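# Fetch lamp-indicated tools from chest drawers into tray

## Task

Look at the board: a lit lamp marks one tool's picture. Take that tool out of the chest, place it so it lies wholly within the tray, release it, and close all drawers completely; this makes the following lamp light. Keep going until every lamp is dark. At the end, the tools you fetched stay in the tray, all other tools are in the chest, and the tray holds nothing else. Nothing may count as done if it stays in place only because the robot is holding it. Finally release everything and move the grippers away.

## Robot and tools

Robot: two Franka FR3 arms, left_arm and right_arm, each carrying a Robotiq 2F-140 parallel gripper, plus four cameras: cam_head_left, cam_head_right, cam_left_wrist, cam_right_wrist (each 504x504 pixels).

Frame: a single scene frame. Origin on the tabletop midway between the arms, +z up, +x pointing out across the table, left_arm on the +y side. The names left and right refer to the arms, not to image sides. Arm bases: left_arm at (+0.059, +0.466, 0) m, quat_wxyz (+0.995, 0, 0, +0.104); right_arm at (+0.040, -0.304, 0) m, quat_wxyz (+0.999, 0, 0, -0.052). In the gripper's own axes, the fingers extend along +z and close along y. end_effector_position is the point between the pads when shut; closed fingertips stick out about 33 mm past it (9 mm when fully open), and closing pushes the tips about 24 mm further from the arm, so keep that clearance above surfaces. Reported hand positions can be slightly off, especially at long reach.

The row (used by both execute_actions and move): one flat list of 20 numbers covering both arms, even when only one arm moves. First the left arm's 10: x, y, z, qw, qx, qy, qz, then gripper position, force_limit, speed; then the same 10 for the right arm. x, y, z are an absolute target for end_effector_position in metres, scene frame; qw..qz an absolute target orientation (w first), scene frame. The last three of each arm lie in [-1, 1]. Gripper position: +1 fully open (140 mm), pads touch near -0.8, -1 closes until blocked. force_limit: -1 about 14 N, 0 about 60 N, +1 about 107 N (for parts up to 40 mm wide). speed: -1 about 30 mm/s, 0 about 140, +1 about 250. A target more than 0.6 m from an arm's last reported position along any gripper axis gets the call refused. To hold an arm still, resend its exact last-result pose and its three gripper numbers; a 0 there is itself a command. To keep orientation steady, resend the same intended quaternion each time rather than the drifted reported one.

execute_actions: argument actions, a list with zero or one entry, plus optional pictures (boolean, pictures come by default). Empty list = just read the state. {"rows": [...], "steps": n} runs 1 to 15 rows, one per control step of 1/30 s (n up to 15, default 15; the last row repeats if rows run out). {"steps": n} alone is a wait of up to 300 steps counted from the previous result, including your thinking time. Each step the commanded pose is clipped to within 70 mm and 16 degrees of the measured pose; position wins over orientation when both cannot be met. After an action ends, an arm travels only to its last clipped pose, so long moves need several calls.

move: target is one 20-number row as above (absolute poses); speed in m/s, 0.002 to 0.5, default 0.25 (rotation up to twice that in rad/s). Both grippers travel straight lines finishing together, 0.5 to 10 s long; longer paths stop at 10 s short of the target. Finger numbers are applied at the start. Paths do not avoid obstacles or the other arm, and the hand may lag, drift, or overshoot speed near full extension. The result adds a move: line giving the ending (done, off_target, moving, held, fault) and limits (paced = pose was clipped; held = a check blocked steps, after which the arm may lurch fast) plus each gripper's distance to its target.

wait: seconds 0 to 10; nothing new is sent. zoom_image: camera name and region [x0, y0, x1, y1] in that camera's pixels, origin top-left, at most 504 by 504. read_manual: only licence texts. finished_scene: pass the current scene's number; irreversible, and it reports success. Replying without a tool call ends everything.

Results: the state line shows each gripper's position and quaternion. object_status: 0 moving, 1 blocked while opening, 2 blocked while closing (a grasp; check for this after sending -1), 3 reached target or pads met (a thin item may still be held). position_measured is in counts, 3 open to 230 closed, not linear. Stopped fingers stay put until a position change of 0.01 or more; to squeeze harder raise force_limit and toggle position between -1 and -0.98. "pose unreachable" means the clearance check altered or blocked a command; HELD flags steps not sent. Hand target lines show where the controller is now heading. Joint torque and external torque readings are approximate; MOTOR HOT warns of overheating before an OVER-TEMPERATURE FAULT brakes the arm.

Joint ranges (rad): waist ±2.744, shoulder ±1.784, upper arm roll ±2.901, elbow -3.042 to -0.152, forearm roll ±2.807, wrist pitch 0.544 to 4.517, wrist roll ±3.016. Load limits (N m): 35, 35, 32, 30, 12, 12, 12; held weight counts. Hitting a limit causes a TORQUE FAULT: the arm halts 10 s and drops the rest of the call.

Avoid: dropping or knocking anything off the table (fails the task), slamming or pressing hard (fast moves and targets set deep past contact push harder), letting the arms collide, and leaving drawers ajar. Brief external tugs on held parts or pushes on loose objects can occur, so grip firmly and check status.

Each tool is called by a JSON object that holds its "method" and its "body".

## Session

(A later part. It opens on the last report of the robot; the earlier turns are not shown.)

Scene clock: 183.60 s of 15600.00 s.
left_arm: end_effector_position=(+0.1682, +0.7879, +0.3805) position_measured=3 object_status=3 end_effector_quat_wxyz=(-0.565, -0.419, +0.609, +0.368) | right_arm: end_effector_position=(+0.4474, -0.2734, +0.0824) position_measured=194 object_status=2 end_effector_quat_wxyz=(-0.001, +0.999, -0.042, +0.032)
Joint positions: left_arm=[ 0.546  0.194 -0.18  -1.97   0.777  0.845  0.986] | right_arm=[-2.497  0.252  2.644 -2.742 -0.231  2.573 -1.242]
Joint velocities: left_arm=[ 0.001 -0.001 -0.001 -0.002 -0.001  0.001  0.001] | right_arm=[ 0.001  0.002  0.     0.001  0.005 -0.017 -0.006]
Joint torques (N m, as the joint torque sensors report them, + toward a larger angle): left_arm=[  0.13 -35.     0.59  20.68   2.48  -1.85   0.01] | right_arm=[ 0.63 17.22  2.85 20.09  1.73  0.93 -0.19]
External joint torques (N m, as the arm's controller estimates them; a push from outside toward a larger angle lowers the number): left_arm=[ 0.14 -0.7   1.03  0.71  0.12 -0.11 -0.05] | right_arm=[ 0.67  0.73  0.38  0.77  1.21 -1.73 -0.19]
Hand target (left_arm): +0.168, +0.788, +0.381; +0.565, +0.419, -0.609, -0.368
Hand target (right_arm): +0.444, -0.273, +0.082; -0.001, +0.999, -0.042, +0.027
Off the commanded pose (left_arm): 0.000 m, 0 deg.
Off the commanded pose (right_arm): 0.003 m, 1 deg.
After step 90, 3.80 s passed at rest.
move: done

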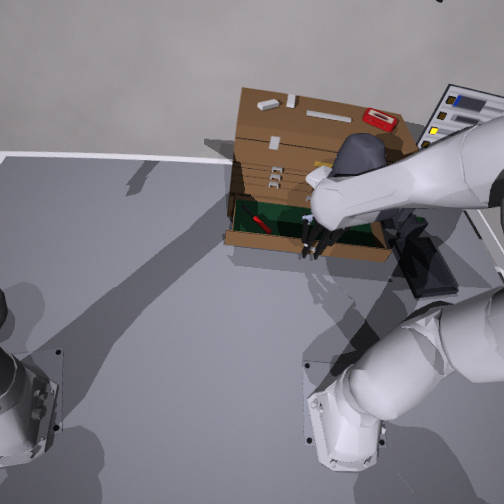

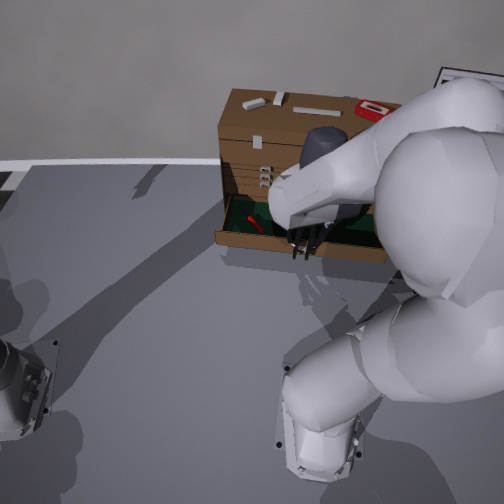

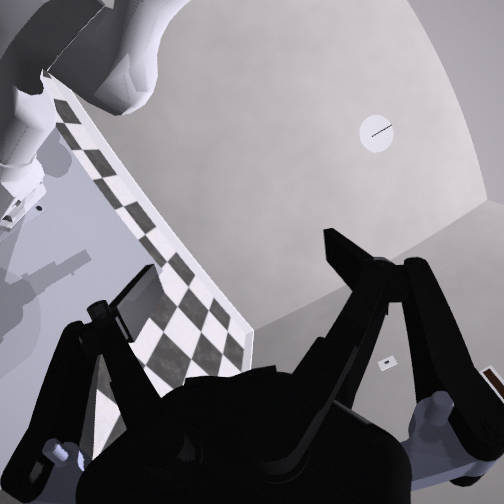

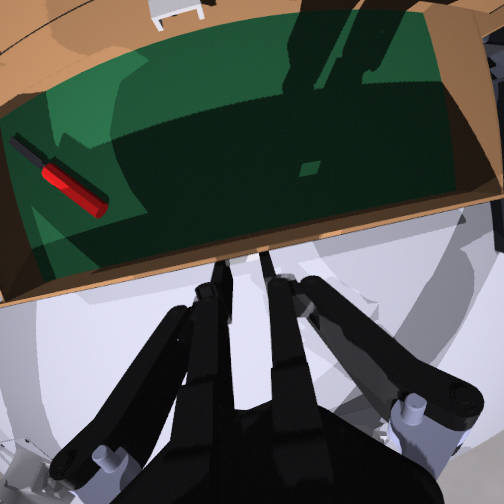

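{"method": "move", "body": {"target": [0.1682,0.7879,0.3805,-0.565,-0.419,0.609,0.368,1,0,0,0.587,-0.286,0.073,0.013,0.953,-0.0416,0.301,-1,0.3,-0.5], "speed": 0.07}}

{"method": "move", "body": {"target": [0.1682,0.7879,0.3805,-0.565,-0.419,0.609,0.368,1,0,0,0.606,-0.2875,0.073,0.013,0.953,-0.0416,0.301,-1,0.3,-0.5], "speed": 0.02}}

{"method": "move", "body": {"target": [0.1682,0.7879,0.3805,-0.565,-0.419,0.609,0.368,1,0,0,0.603,-0.2875,0.073,0.013,0.953,-0.0416,0.301,-0.12,0.3,-0.5], "speed": 0.02}}

{"method": "move", "body": {"target": [0.1682,0.7879,0.3805,-0.565,-0.419,0.609,0.368,1,0,0,0.54,-0.30,0.13,0.013,0.953,-0.0416,0.301,-0.12,0.3,-0.5], "speed": 0.08}}

Scene clock: 203.43 s of 15600.00 s.
left_arm: end_effector_position=(+0.1682, +0.7879, +0.3805) position_measured=3 object_status=3 end_effector_quat_wxyz=(-0.565, -0.419, +0.609, +0.368) | right_arm: end_effector_position=(+0.5883, -0.2890, +0.0721) position_measured=194 object_status=2 end_effector_quat_wxyz=(+0.021, +0.953, -0.039, +0.299)
Joint positions: left_arm=[ 0.546  0.194 -0.18  -1.97   0.777  0.845  0.986] | right_arm=[-1.839 -0.346  1.877 -2.717 -0.661  3.529 -0.735]
Joint velocities: left_arm=[-0.001  0.001  0.     0.    -0.001 -0.     0.001] | right_arm=[ 0.013 -0.019 -0.002 -0.011  0.036  0.027  0.001]
Joint torques (N m, as the joint torque sensors report them, + toward a larger angle): left_arm=[ -0.12 -34.99   0.45  20.76   2.48  -1.84   0.09] | right_arm=[ 0.56 13.18 -7.81 12.88  2.2   3.28  0.14]
External joint torques (N m, as the arm's controller estimates them; a push from outside toward a larger angle lowers the number): left_arm=[-0.09 -0.62  0.89  0.75  0.11 -0.1   0.03] | right_arm=[ 0.57 -2.12 -0.22 -1.    0.73  0.27  0.12]
Hand target (left_arm): +0.168, +0.788, +0.381; +0.565, +0.419, -0.609, -0.368
Hand target (right_arm): +0.588, -0.288, +0.072; +0.019, +0.952, -0.044, +0.301
Off the commanded pose (left_arm): 0.000 m, 0 deg.
Off the commanded pose (right_arm): 0.003 m, 1 deg.
After step 90, 11.60 s passed at rest.
move: done

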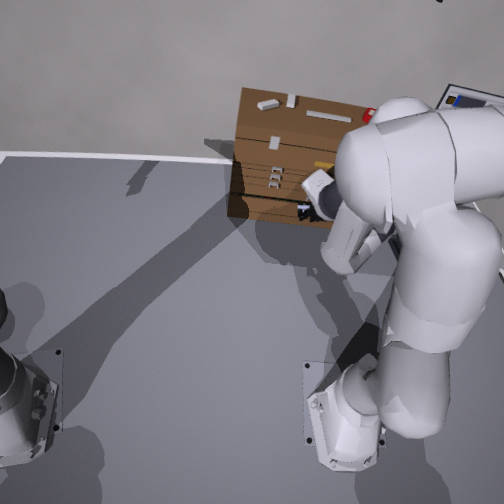

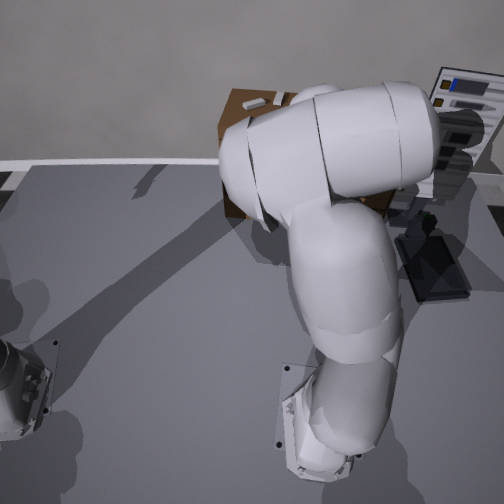

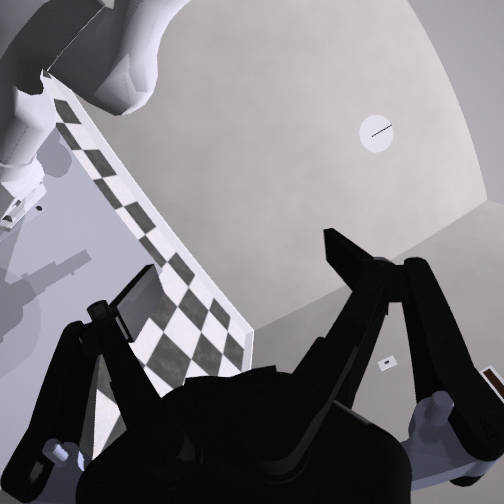

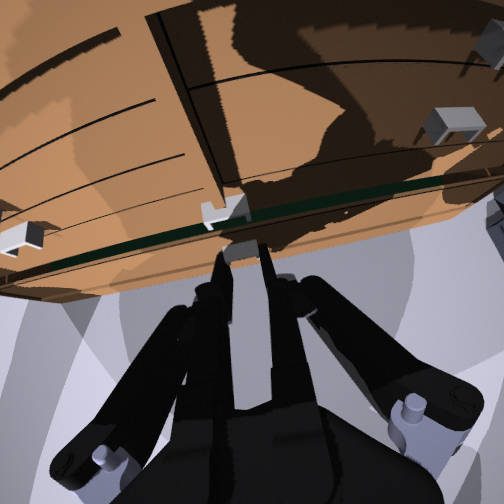

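Scene clock: 204.53 s of 15600.00 s.
left_arm: end_effector_position=(+0.1682, +0.7879, +0.3805) position_measured=3 object_status=3 end_effector_quat_wxyz=(-0.565, -0.419, +0.609, +0.368) | right_arm: end_effector_position=(+0.6022, -0.2908, +0.0717) position_measured=194 object_status=2 end_effector_quat_wxyz=(+0.013, +0.953, -0.042, +0.300)
Joint positions: left_arm=[ 0.546  0.194 -0.18  -1.97   0.777  0.845  0.986] | right_arm=[-1.973 -0.333  1.992 -2.673 -0.677  3.52  -0.735]
Joint velocities: left_arm=[-0.    -0.001 -0.001  0.001  0.001  0.     0.002] | right_arm=[-0.025  0.013  0.02   0.001  0.001 -0.003  0.   ]
Joint torques (N m, as the joint torque sensors report them, + toward a larger angle): left_arm=[  0.1  -35.31   0.25  20.74   2.56  -1.81   0.04] | right_arm=[-0.5  15.25 -2.07 19.66  1.43  2.13  0.2 ]
External joint torques (N m, as the arm's controller estimates them; a push from outside toward a larger angle lowers the number): left_arm=[ 0.14 -0.95  0.7   0.74  0.19 -0.07 -0.02] | right_arm=[-0.57 -2.51  4.93  5.6  -0.01 -0.88  0.18]
Hand target (left_arm): +0.168, +0.788, +0.381; +0.565, +0.419, -0.609, -0.368
Hand target (right_arm): +0.606, -0.288, +0.073; +0.013, +0.953, -0.041, +0.301
Off the commanded pose (left_arm): 0.000 m, 0 deg.
Off the commanded pose (right_arm): 0.005 m, 0 deg.
move: off_target (right_arm)

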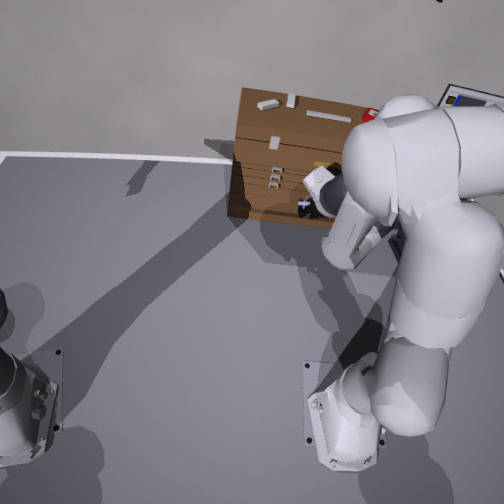

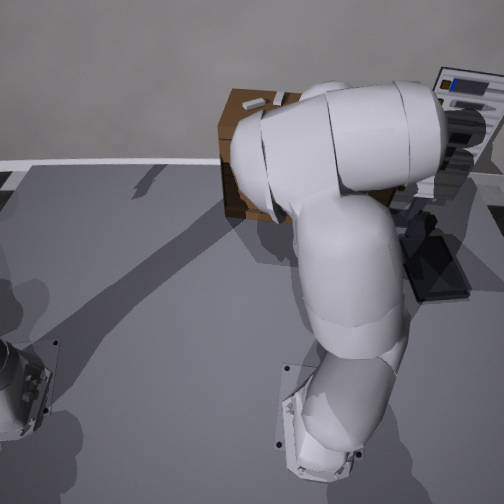

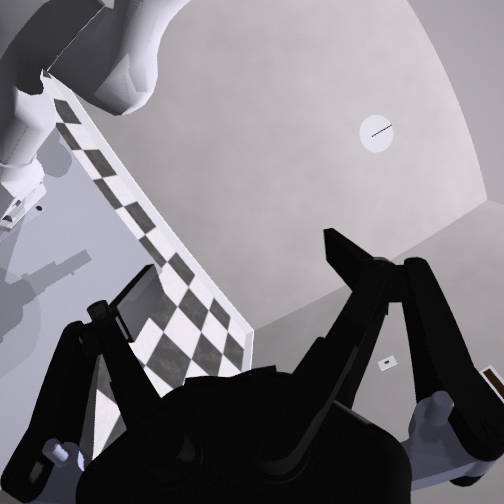

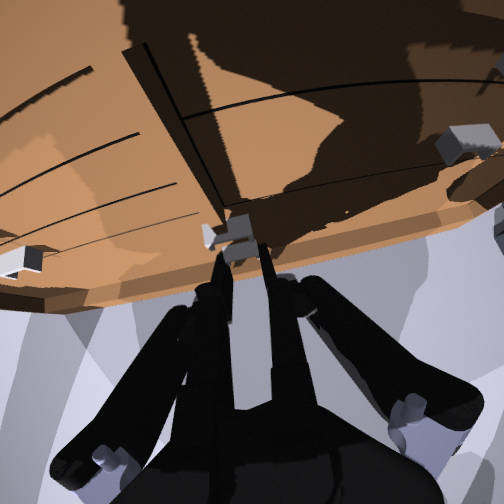

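Scene clock: 205.23 s of 15600.00 s.
left_arm: end_effector_position=(+0.1682, +0.7879, +0.3805) position_measured=3 object_status=3 end_effector_quat_wxyz=(-0.565, -0.419, +0.609, +0.368) | right_arm: end_effector_position=(+0.6020, -0.2873, +0.0723) position_measured=144 object_status=3 end_effector_quat_wxyz=(+0.013, +0.953, -0.039, +0.300)
Joint positions: left_arm=[ 0.546  0.194 -0.18  -1.97   0.777  0.845  0.986] | right_arm=[-1.961 -0.332  1.986 -2.674 -0.675  3.519 -0.735]
Joint velocities: left_arm=[-0.     0.    -0.    -0.    -0.001 -0.     0.   ] | right_arm=[ 0.003  0.001 -0.001 -0.001  0.002 -0.001  0.001]
Joint torques (N m, as the joint torque sensors report them, + toward a larger angle): left_arm=[  0.3  -34.97   0.54  20.35   2.47  -1.82   0.06] | right_arm=[ 1.94 15.8  -7.07 15.01  2.14  2.63 -0.01]
External joint torques (N m, as the arm's controller estimates them; a push from outside toward a larger angle lowers the number): left_arm=[ 0.34 -0.74  1.01  0.43  0.12 -0.08  0.  ] | right_arm=[ 1.91 -1.89 -0.08  0.99  0.71 -0.37 -0.02]
Hand target (left_arm): +0.168, +0.788, +0.381; +0.565, +0.419, -0.609, -0.368
Hand target (right_arm): +0.603, -0.288, +0.073; +0.013, +0.953, -0.042, +0.301
Off the commanded pose (left_arm): 0.000 m, 0 deg.
Off the commanded pose (right_arm): 0.001 m, 0 deg.
move: done

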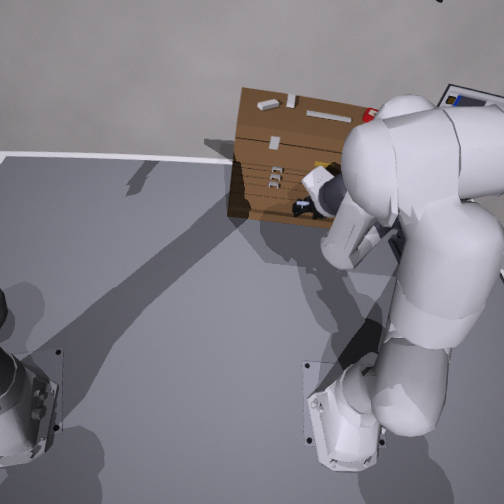

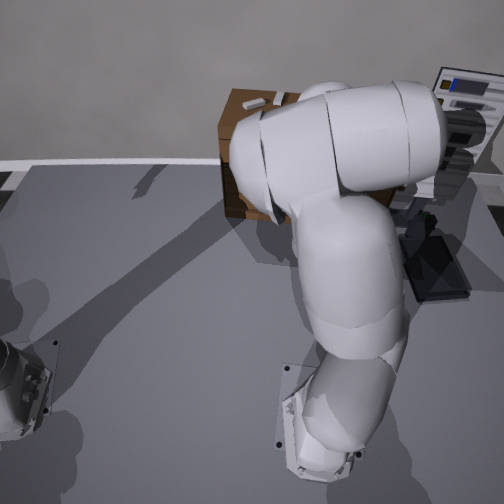

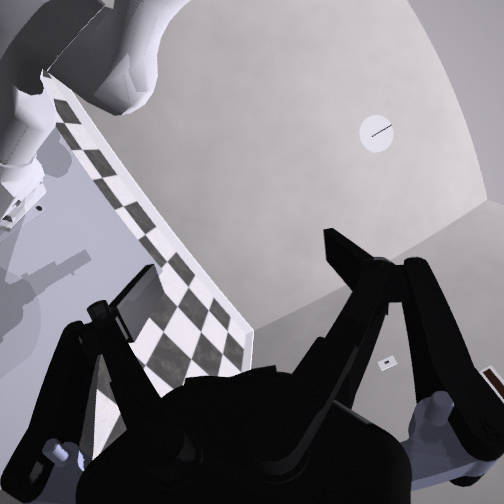

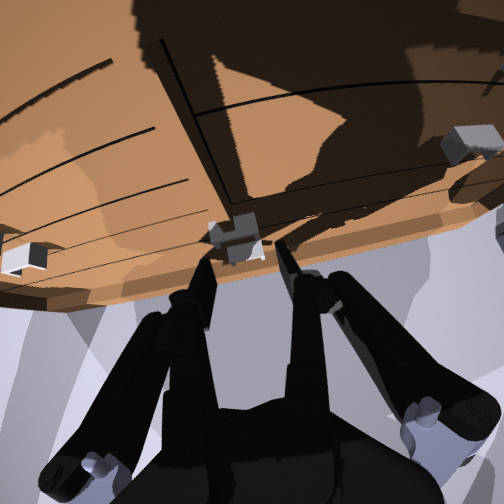

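Scene clock: 207.43 s of 15600.00 s.
left_arm: end_effector_position=(+0.1682, +0.7879, +0.3805) position_measured=3 object_status=3 end_effector_quat_wxyz=(-0.565, -0.419, +0.609, +0.368) | right_arm: end_effector_position=(+0.5408, -0.2977, +0.1310) position_measured=144 object_status=3 end_effector_quat_wxyz=(+0.013, +0.951, -0.036, +0.305)
Joint positions: left_arm=[ 0.546  0.194 -0.18  -1.97   0.777  0.845  0.986] | right_arm=[-0.779 -0.257  0.697 -2.833 -1.035  3.381 -0.556]
Joint velocities: left_arm=[-0.    -0.001  0.002  0.    -0.    -0.    -0.001] | right_arm=[ 0.1    0.022 -0.101  0.008 -0.014 -0.049  0.026]
Joint torques (N m, as the joint torque sensors report them, + toward a larger angle): left_arm=[ -0.69 -34.79   0.48  21.02   2.47  -1.83   0.1 ] | right_arm=[ 1.11 -8.93 -4.27 17.83  0.5   2.1   0.25]
External joint torques (N m, as the arm's controller estimates them; a push from outside toward a larger angle lowers the number): left_arm=[-0.8  -0.53  0.8   1.07  0.1  -0.08  0.04] | right_arm=[ 1.16  1.17 -0.28  1.11 -1.11 -0.69  0.24]
Hand target (left_arm): +0.168, +0.788, +0.381; +0.565, +0.419, -0.609, -0.368
Hand target (right_arm): +0.540, -0.299, +0.129; +0.014, +0.952, -0.042, +0.302
Off the commanded pose (left_arm): 0.000 m, 0 deg.
Off the commanded pose (right_arm): 0.003 m, 1 deg.
move: done

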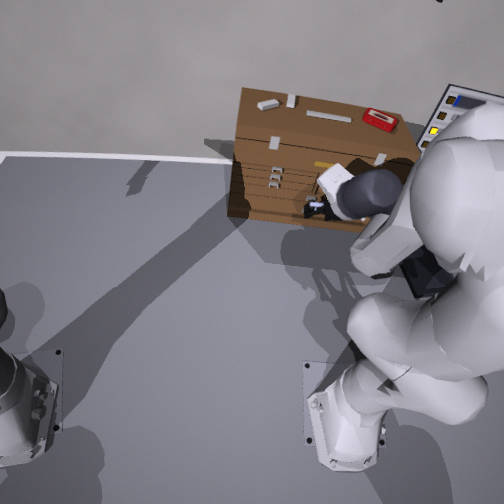

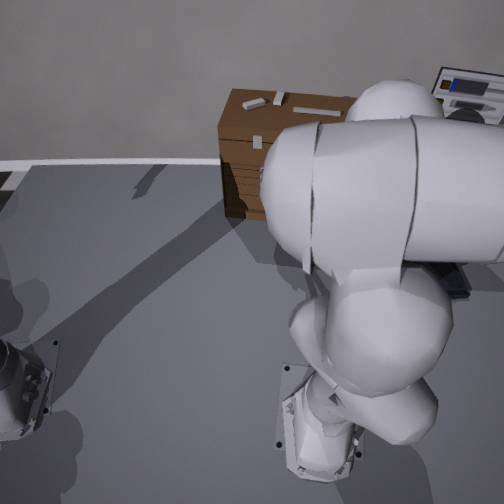

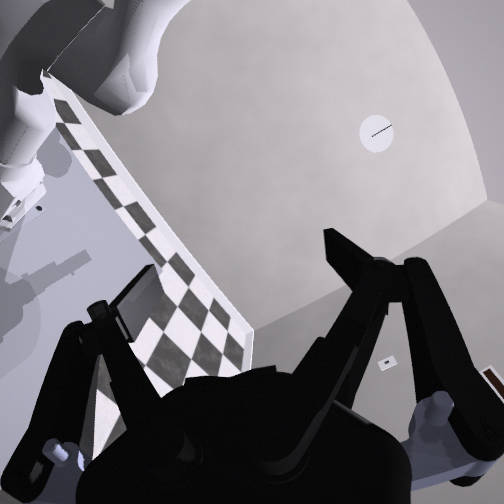

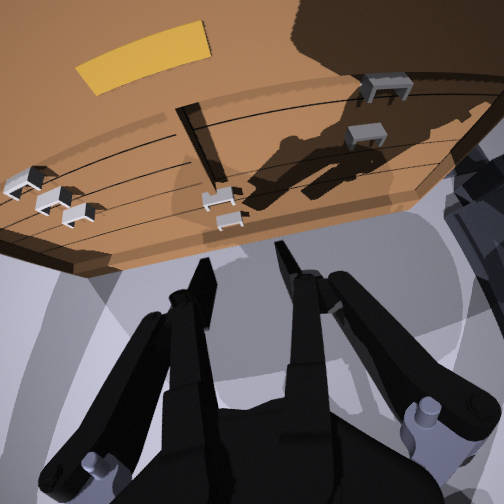

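Unwound. Now R1.

{"method": "move", "body": {"target": [0.1682,0.7879,0.3805,-0.565,-0.419,0.609,0.368,1,0,0,0.55,-0.408,0.222,0.013,0.953,-0.0416,0.301,-0.12,0.3,-0.5], "speed": 0.12}}

{"method": "move", "body": {"target": [0.1682,0.7879,0.3805,-0.565,-0.419,0.609,0.368,1,0,0,0.58,-0.410,0.220,0.013,0.953,-0.0416,0.301,-0.12,0.3,-0.5], "speed": 0.04}}

{"method": "zoom_image", "body": {"camera": "cam_right_wrist", "region": [170,170,320,290]}}

Scene clock: 218.70 s of 15600.00 s.
left_arm: end_effector_position=(+0.1682, +0.7879, +0.3805) position_measured=3 object_status=3 end_effector_quat_wxyz=(-0.565, -0.419, +0.609, +0.368) | right_arm: end_effector_position=(+0.5513, -0.4124, +0.2240) position_measured=144 object_status=3 end_effector_quat_wxyz=(+0.019, +0.950, -0.037, +0.308)
Joint positions: left_arm=[ 0.546  0.194 -0.18  -1.97   0.777  0.845  0.986] | right_arm=[-1.208 -0.248  0.8   -2.344 -2.269  3.665  0.498]
Joint velocities: left_arm=[ 0.     0.001 -0.002 -0.     0.     0.001 -0.001] | right_arm=[-0.044 -0.008  0.041  0.007 -0.002  0.015  0.036]
Joint torques (N m, as the joint torque sensors report them, + toward a larger angle): left_arm=[ -0.46 -35.21   0.82  20.65   2.56  -1.8    0.01] | right_arm=[ -1.61 -12.    -2.99  19.83   0.49   2.09   0.23]
External joint torques (N m, as the arm's controller estimates them; a push from outside toward a larger angle lowers the number): left_arm=[-0.39 -0.91  1.3   0.68  0.2  -0.06 -0.05] | right_arm=[-1.59 -1.48  1.95  0.23 -0.72  0.81  0.21]
Hand target (left_arm): +0.168, +0.788, +0.381; +0.565, +0.419, -0.609, -0.368
Hand target (right_arm): +0.550, -0.412, +0.224; +0.016, +0.951, -0.043, +0.307
Off the commanded pose (left_arm): 0.000 m, 0 deg.
Off the commanded pose (right_arm): 0.005 m, 1 deg.
After step 90, 4.07 s passed at rest.
move: off_target (right_arm)

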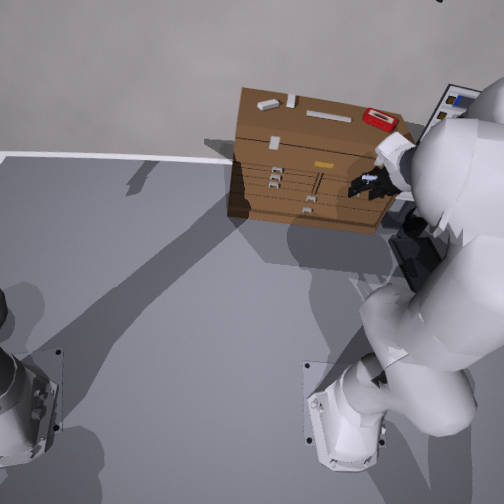

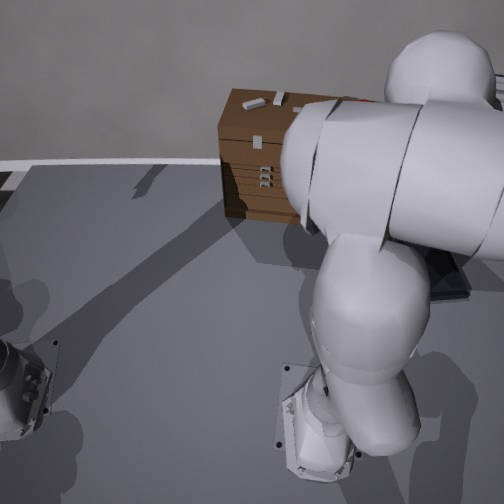

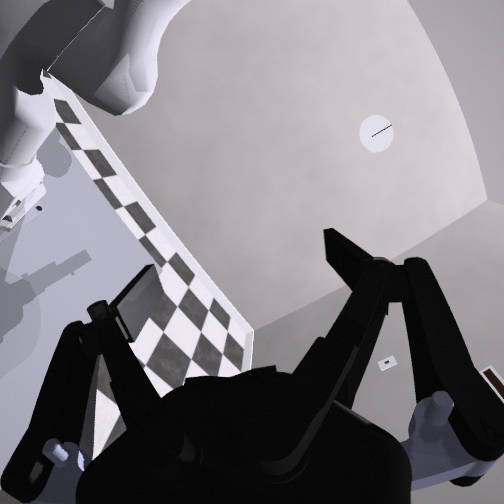

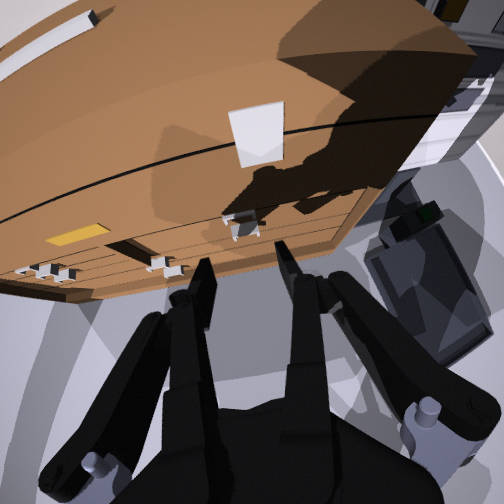

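Scene clock: 220.07 s of 15600.00 s.
left_arm: end_effector_position=(+0.1682, +0.7879, +0.3805) position_measured=3 object_status=3 end_effector_quat_wxyz=(-0.565, -0.419, +0.609, +0.368) | right_arm: end_effector_position=(+0.5816, -0.4115, +0.2202) position_measured=144 object_status=3 end_effector_quat_wxyz=(+0.016, +0.952, -0.034, +0.304)
Joint positions: left_arm=[ 0.546  0.194 -0.18  -1.97   0.777  0.845  0.986] | right_arm=[-1.495 -0.168  1.147 -2.219 -2.386  3.645  0.648]
Joint velocities: left_arm=[-0.     0.001 -0.001 -0.    -0.001 -0.001 -0.002] | right_arm=[-0.068 -0.015  0.063  0.008  0.001  0.017  0.034]
Joint torques (N m, as the joint torque sensors report them, + toward a larger angle): left_arm=[ -0.32 -35.21   0.63  20.8    2.46  -1.82   0.11] | right_arm=[-0.81 -7.31 -2.69 20.31  0.57  1.71  0.23]
External joint torques (N m, as the arm's controller estimates them; a push from outside toward a larger angle lowers the number): left_arm=[-0.36 -0.93  1.02  0.85  0.1  -0.07  0.05] | right_arm=[-0.88 -1.9   1.52  0.53 -0.41  0.57  0.21]
Hand target (left_arm): +0.168, +0.788, +0.381; +0.565, +0.419, -0.609, -0.368
Hand target (right_arm): +0.581, -0.411, +0.220; +0.013, +0.952, -0.041, +0.303
Off the commanded pose (left_arm): 0.000 m, 0 deg.
Off the commanded pose (right_arm): 0.002 m, 1 deg.
move: done

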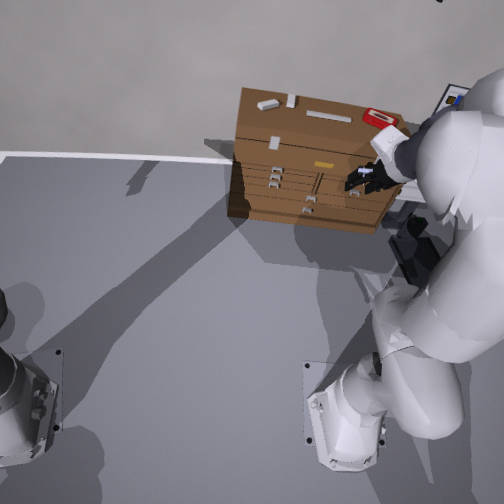

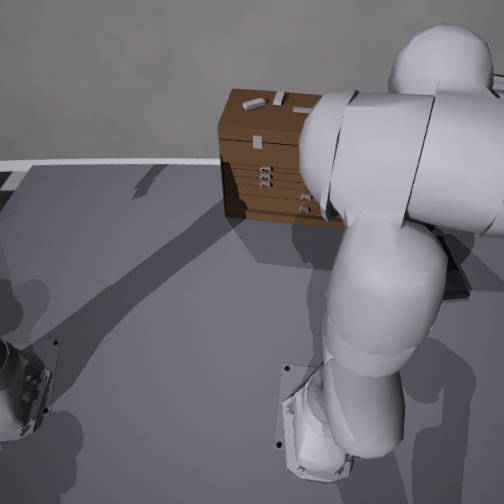

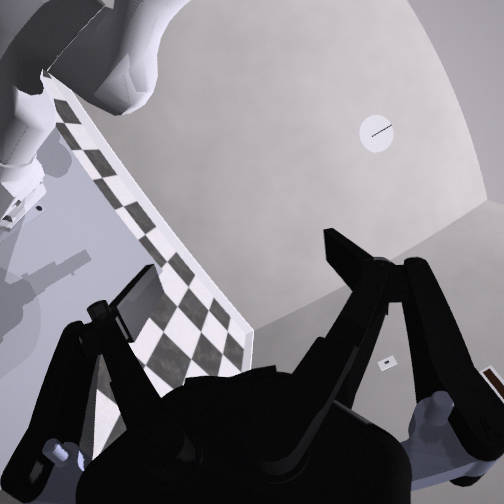

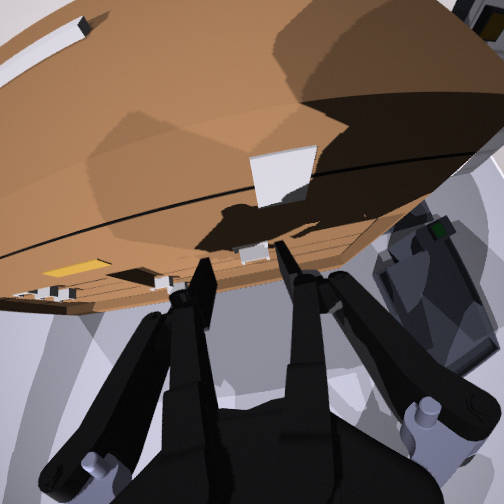

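Region (170, 170, 320, 290) of cam_right_wrist's 504x504 image, scaled by 3.360, with more detail than that image has; it fills the top 403 rows of this view, and the rest is white.

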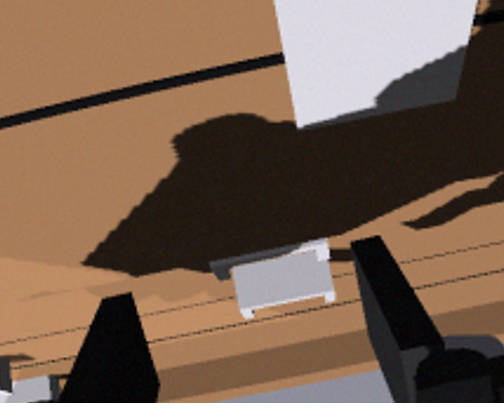

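{"method": "move", "body": {"target": [0.1682,0.7879,0.3805,-0.565,-0.419,0.609,0.368,1,0,0,0.45,-0.38,0.30,0.001,0.9987,-0.0436,0.026,-0.12,0.3,-0.5], "speed": 0.12}}

Scene clock: 236.03 s of 15600.00 s.
left_arm: end_effector_position=(+0.1682, +0.7879, +0.3805) position_measured=3 object_status=3 end_effector_quat_wxyz=(-0.565, -0.419, +0.609, +0.368) | right_arm: end_effector_position=(+0.4528, -0.3779, +0.3002) position_measured=144 object_status=3 end_effector_quat_wxyz=(-0.001, +0.999, -0.036, +0.031)
Joint positions: left_arm=[ 0.546  0.194 -0.18  -1.97   0.777  0.845  0.986] | right_arm=[-1.924 -0.502  1.434 -1.837 -2.596  4.497  0.929]
Joint velocities: left_arm=[-0.001 -0.001 -0.001 -0.001 -0.     0.     0.001] | right_arm=[-0.001  0.002  0.001  0.    -0.005  0.011  0.015]
Joint torques (N m, as the joint torque sensors report them, + toward a larger angle): left_arm=[ -0.09 -34.88   0.66  20.64   2.47  -1.81   0.01] | right_arm=[ -1.69  12.43 -11.42  18.25  -1.47   2.96   0.18]
External joint torques (N m, as the arm's controller estimates them; a push from outside toward a larger angle lowers the number): left_arm=[-0.08 -0.42  1.1   0.59  0.1  -0.07 -0.05] | right_arm=[-1.57 -0.65  1.63  1.21 -0.8   0.64  0.17]
Hand target (left_arm): +0.168, +0.788, +0.381; +0.565, +0.419, -0.609, -0.368
Hand target (right_arm): +0.451, -0.378, +0.301; -0.002, +0.999, -0.042, +0.028
Off the commanded pose (left_arm): 0.000 m, 0 deg.
Off the commanded pose (right_arm): 0.004 m, 1 deg.
joint sent to its limit (right arm) — the command would take joint 6 (wrist pitch) past its upper limit, so that joint was sent only as far as its limit.
After step 90, 10.03 s passed at rest.
move: off_target (right_arm)

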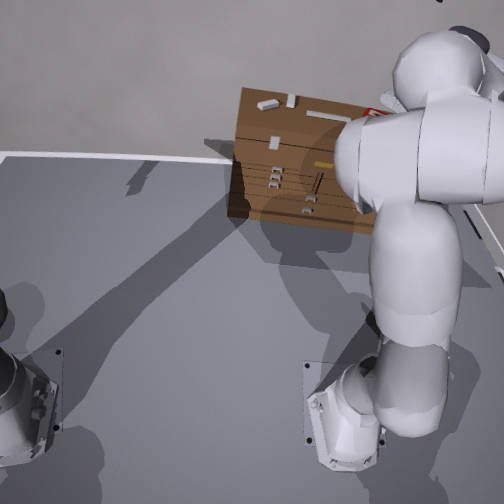

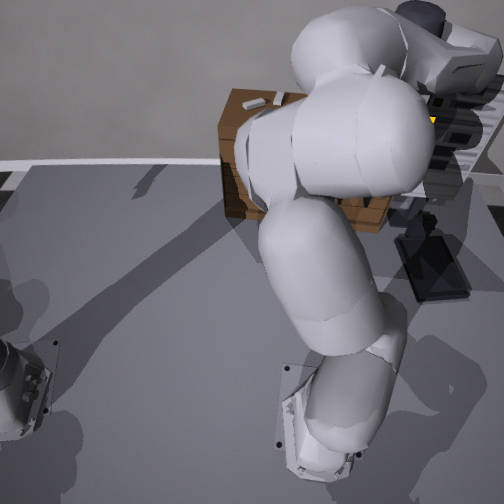

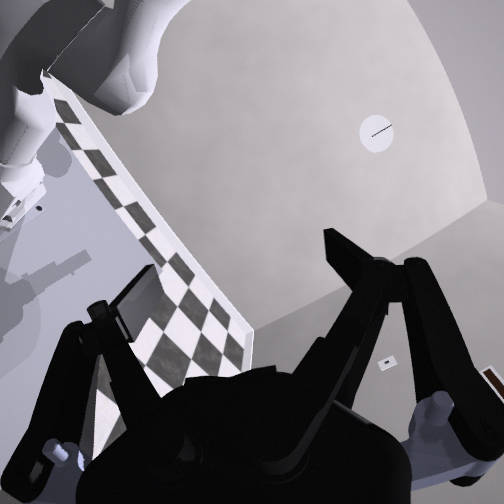

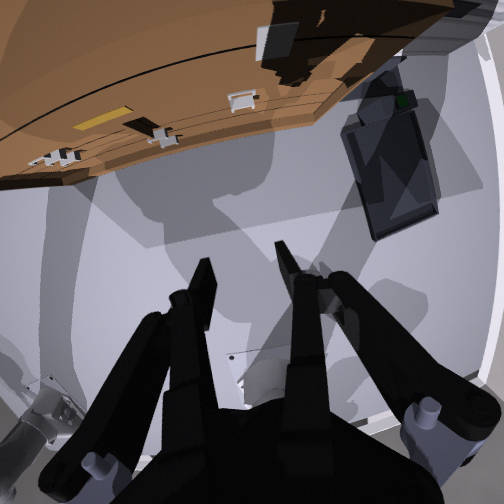

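{"method": "move", "body": {"target": [0.1682,0.7879,0.3805,-0.565,-0.419,0.609,0.368,1,0,0,0.54,-0.40,0.23,0.013,0.953,-0.0416,0.301,-0.12,0.3,-0.5], "speed": 0.12}}

{"method": "move", "body": {"target": [0.1682,0.7879,0.3805,-0.565,-0.419,0.609,0.368,1,0,0,0.53,-0.26,0.12,0.013,0.953,-0.0416,0.301,-0.12,0.3,-0.5], "speed": 0.08}}

Scene clock: 254.73 s of 15600.00 s.
left_arm: end_effector_position=(+0.1682, +0.7879, +0.3805) position_measured=3 object_status=3 end_effector_quat_wxyz=(-0.565, -0.419, +0.609, +0.368) | right_arm: end_effector_position=(+0.5378, -0.3999, +0.2294) position_measured=144 object_status=3 end_effector_quat_wxyz=(+0.013, +0.954, -0.049, +0.297)
Joint positions: left_arm=[ 0.546  0.194 -0.18  -1.97   0.777  0.845  0.986] | right_arm=[-1.217 -0.312  0.812 -2.356 -2.276  3.725  0.564]
Joint velocities: left_arm=[-0.001  0.001  0.     0.001 -0.    -0.001  0.   ] | right_arm=[ 0.034  0.011 -0.031 -0.003 -0.001 -0.021 -0.029]
Joint torques (N m, as the joint torque sensors report them, + toward a larger angle): left_arm=[  0.23 -35.29   0.28  20.78   2.42  -1.86  -0.03] | right_arm=[ 0.83 -7.72 -6.46 19.53  1.15  0.64 -0.58]
External joint torques (N m, as the arm's controller estimates them; a push from outside toward a larger angle lowers the number): left_arm=[ 0.27 -1.08  0.74  0.83  0.06 -0.13 -0.09] | right_arm=[ 0.89  0.89 -0.33  0.01  0.06 -0.66 -0.59]
Hand target (left_arm): +0.168, +0.788, +0.381; +0.565, +0.419, -0.609, -0.368
Hand target (right_arm): +0.539, -0.401, +0.229; +0.016, +0.953, -0.043, +0.298
Off the commanded pose (left_arm): 0.000 m, 0 deg.
Off the commanded pose (right_arm): 0.002 m, 1 deg.
After step 90, 12.57 s passed at rest.
move: done

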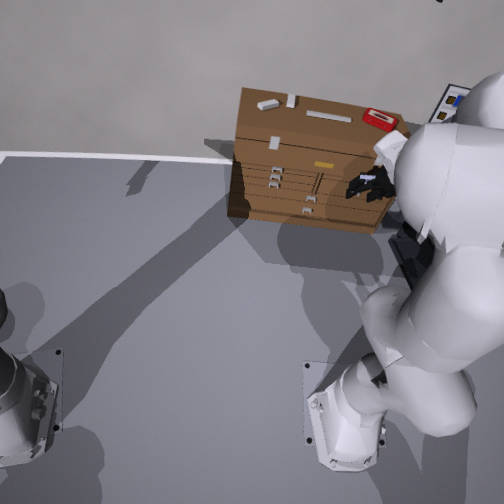

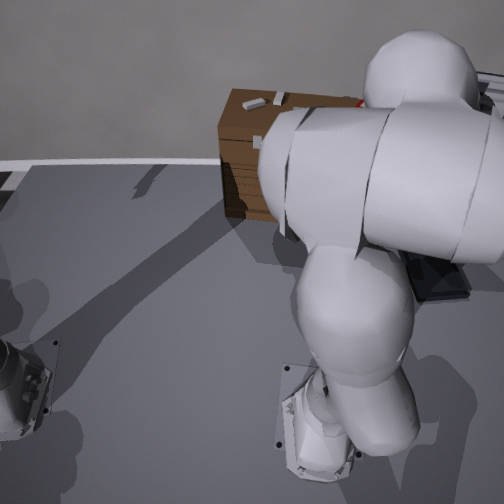

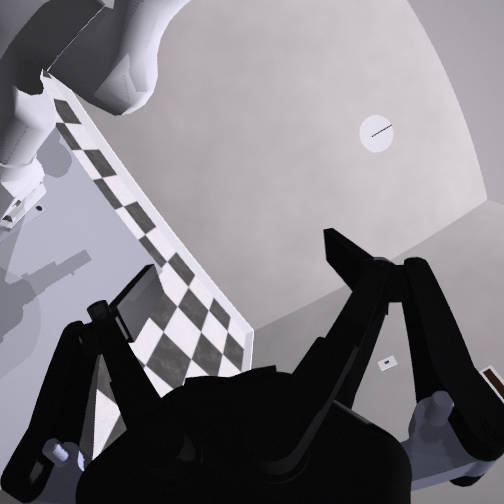

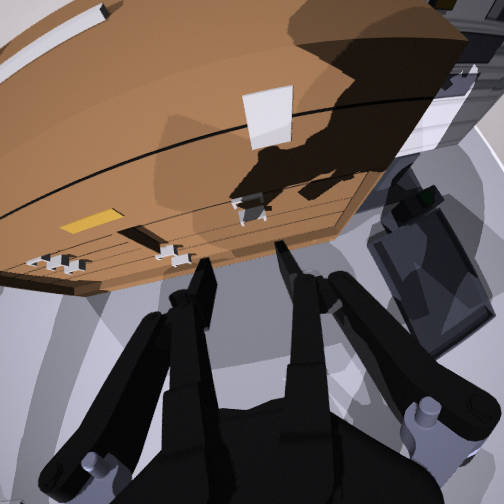

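Scene clock: 257.53 s of 15600.00 s.
left_arm: end_effector_position=(+0.1682, +0.7879, +0.3805) position_measured=3 object_status=3 end_effector_quat_wxyz=(-0.565, -0.419, +0.609, +0.368) | right_arm: end_effector_position=(+0.5341, -0.2569, +0.1214) position_measured=144 object_status=3 end_effector_quat_wxyz=(+0.011, +0.953, -0.036, +0.301)
Joint positions: left_arm=[ 0.546  0.194 -0.18  -1.97   0.777  0.845  0.986] | right_arm=[-0.763 -0.192  0.797 -2.6   -2.049  3.272  0.557]
Joint velocities: left_arm=[-0.     0.001  0.001 -0.    -0.    -0.     0.001] | right_arm=[ 0.084  0.017 -0.082 -0.004 -0.014 -0.034  0.01 ]
Joint torques (N m, as the joint torque sensors report them, + toward a larger angle): left_arm=[ -0.3  -35.07   0.55  20.41   2.46  -1.79   0.06] | right_arm=[  1.31 -10.49  -4.86  16.2    0.13   0.64   0.3 ]
External joint torques (N m, as the arm's controller estimates them; a push from outside toward a larger angle lowers the number): left_arm=[-0.29 -0.83  0.98  0.47  0.1  -0.05  0.  ] | right_arm=[ 1.36  0.74 -1.44 -1.22 -0.92 -0.63  0.29]
Hand target (left_arm): +0.168, +0.788, +0.381; +0.565, +0.419, -0.609, -0.368
Hand target (right_arm): +0.534, -0.259, +0.120; +0.013, +0.952, -0.040, +0.302
Off the commanded pose (left_arm): 0.000 m, 0 deg.
Off the commanded pose (right_arm): 0.005 m, 1 deg.
move: off_target (right_arm)

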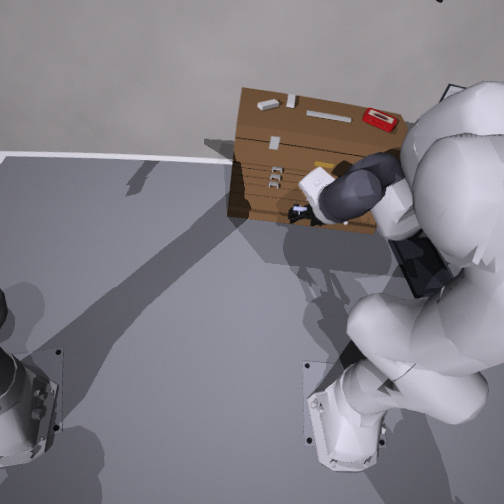

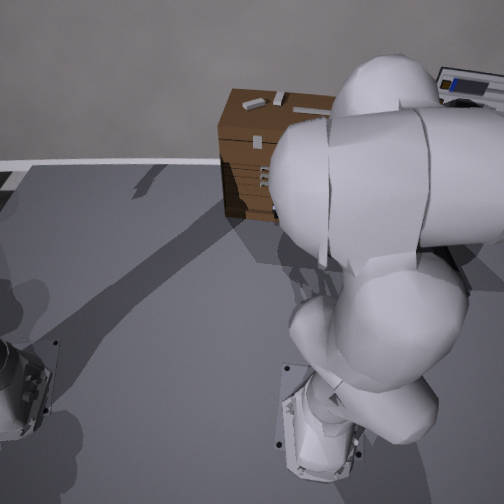

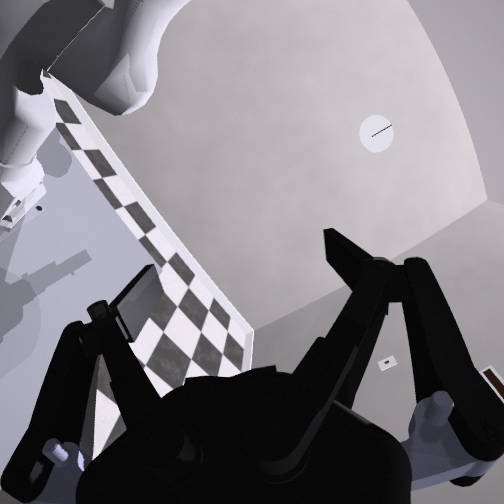

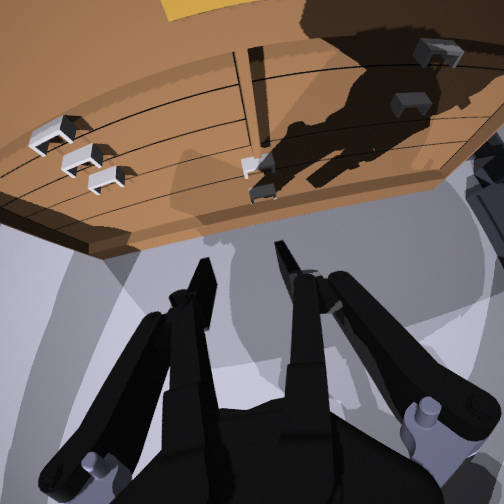

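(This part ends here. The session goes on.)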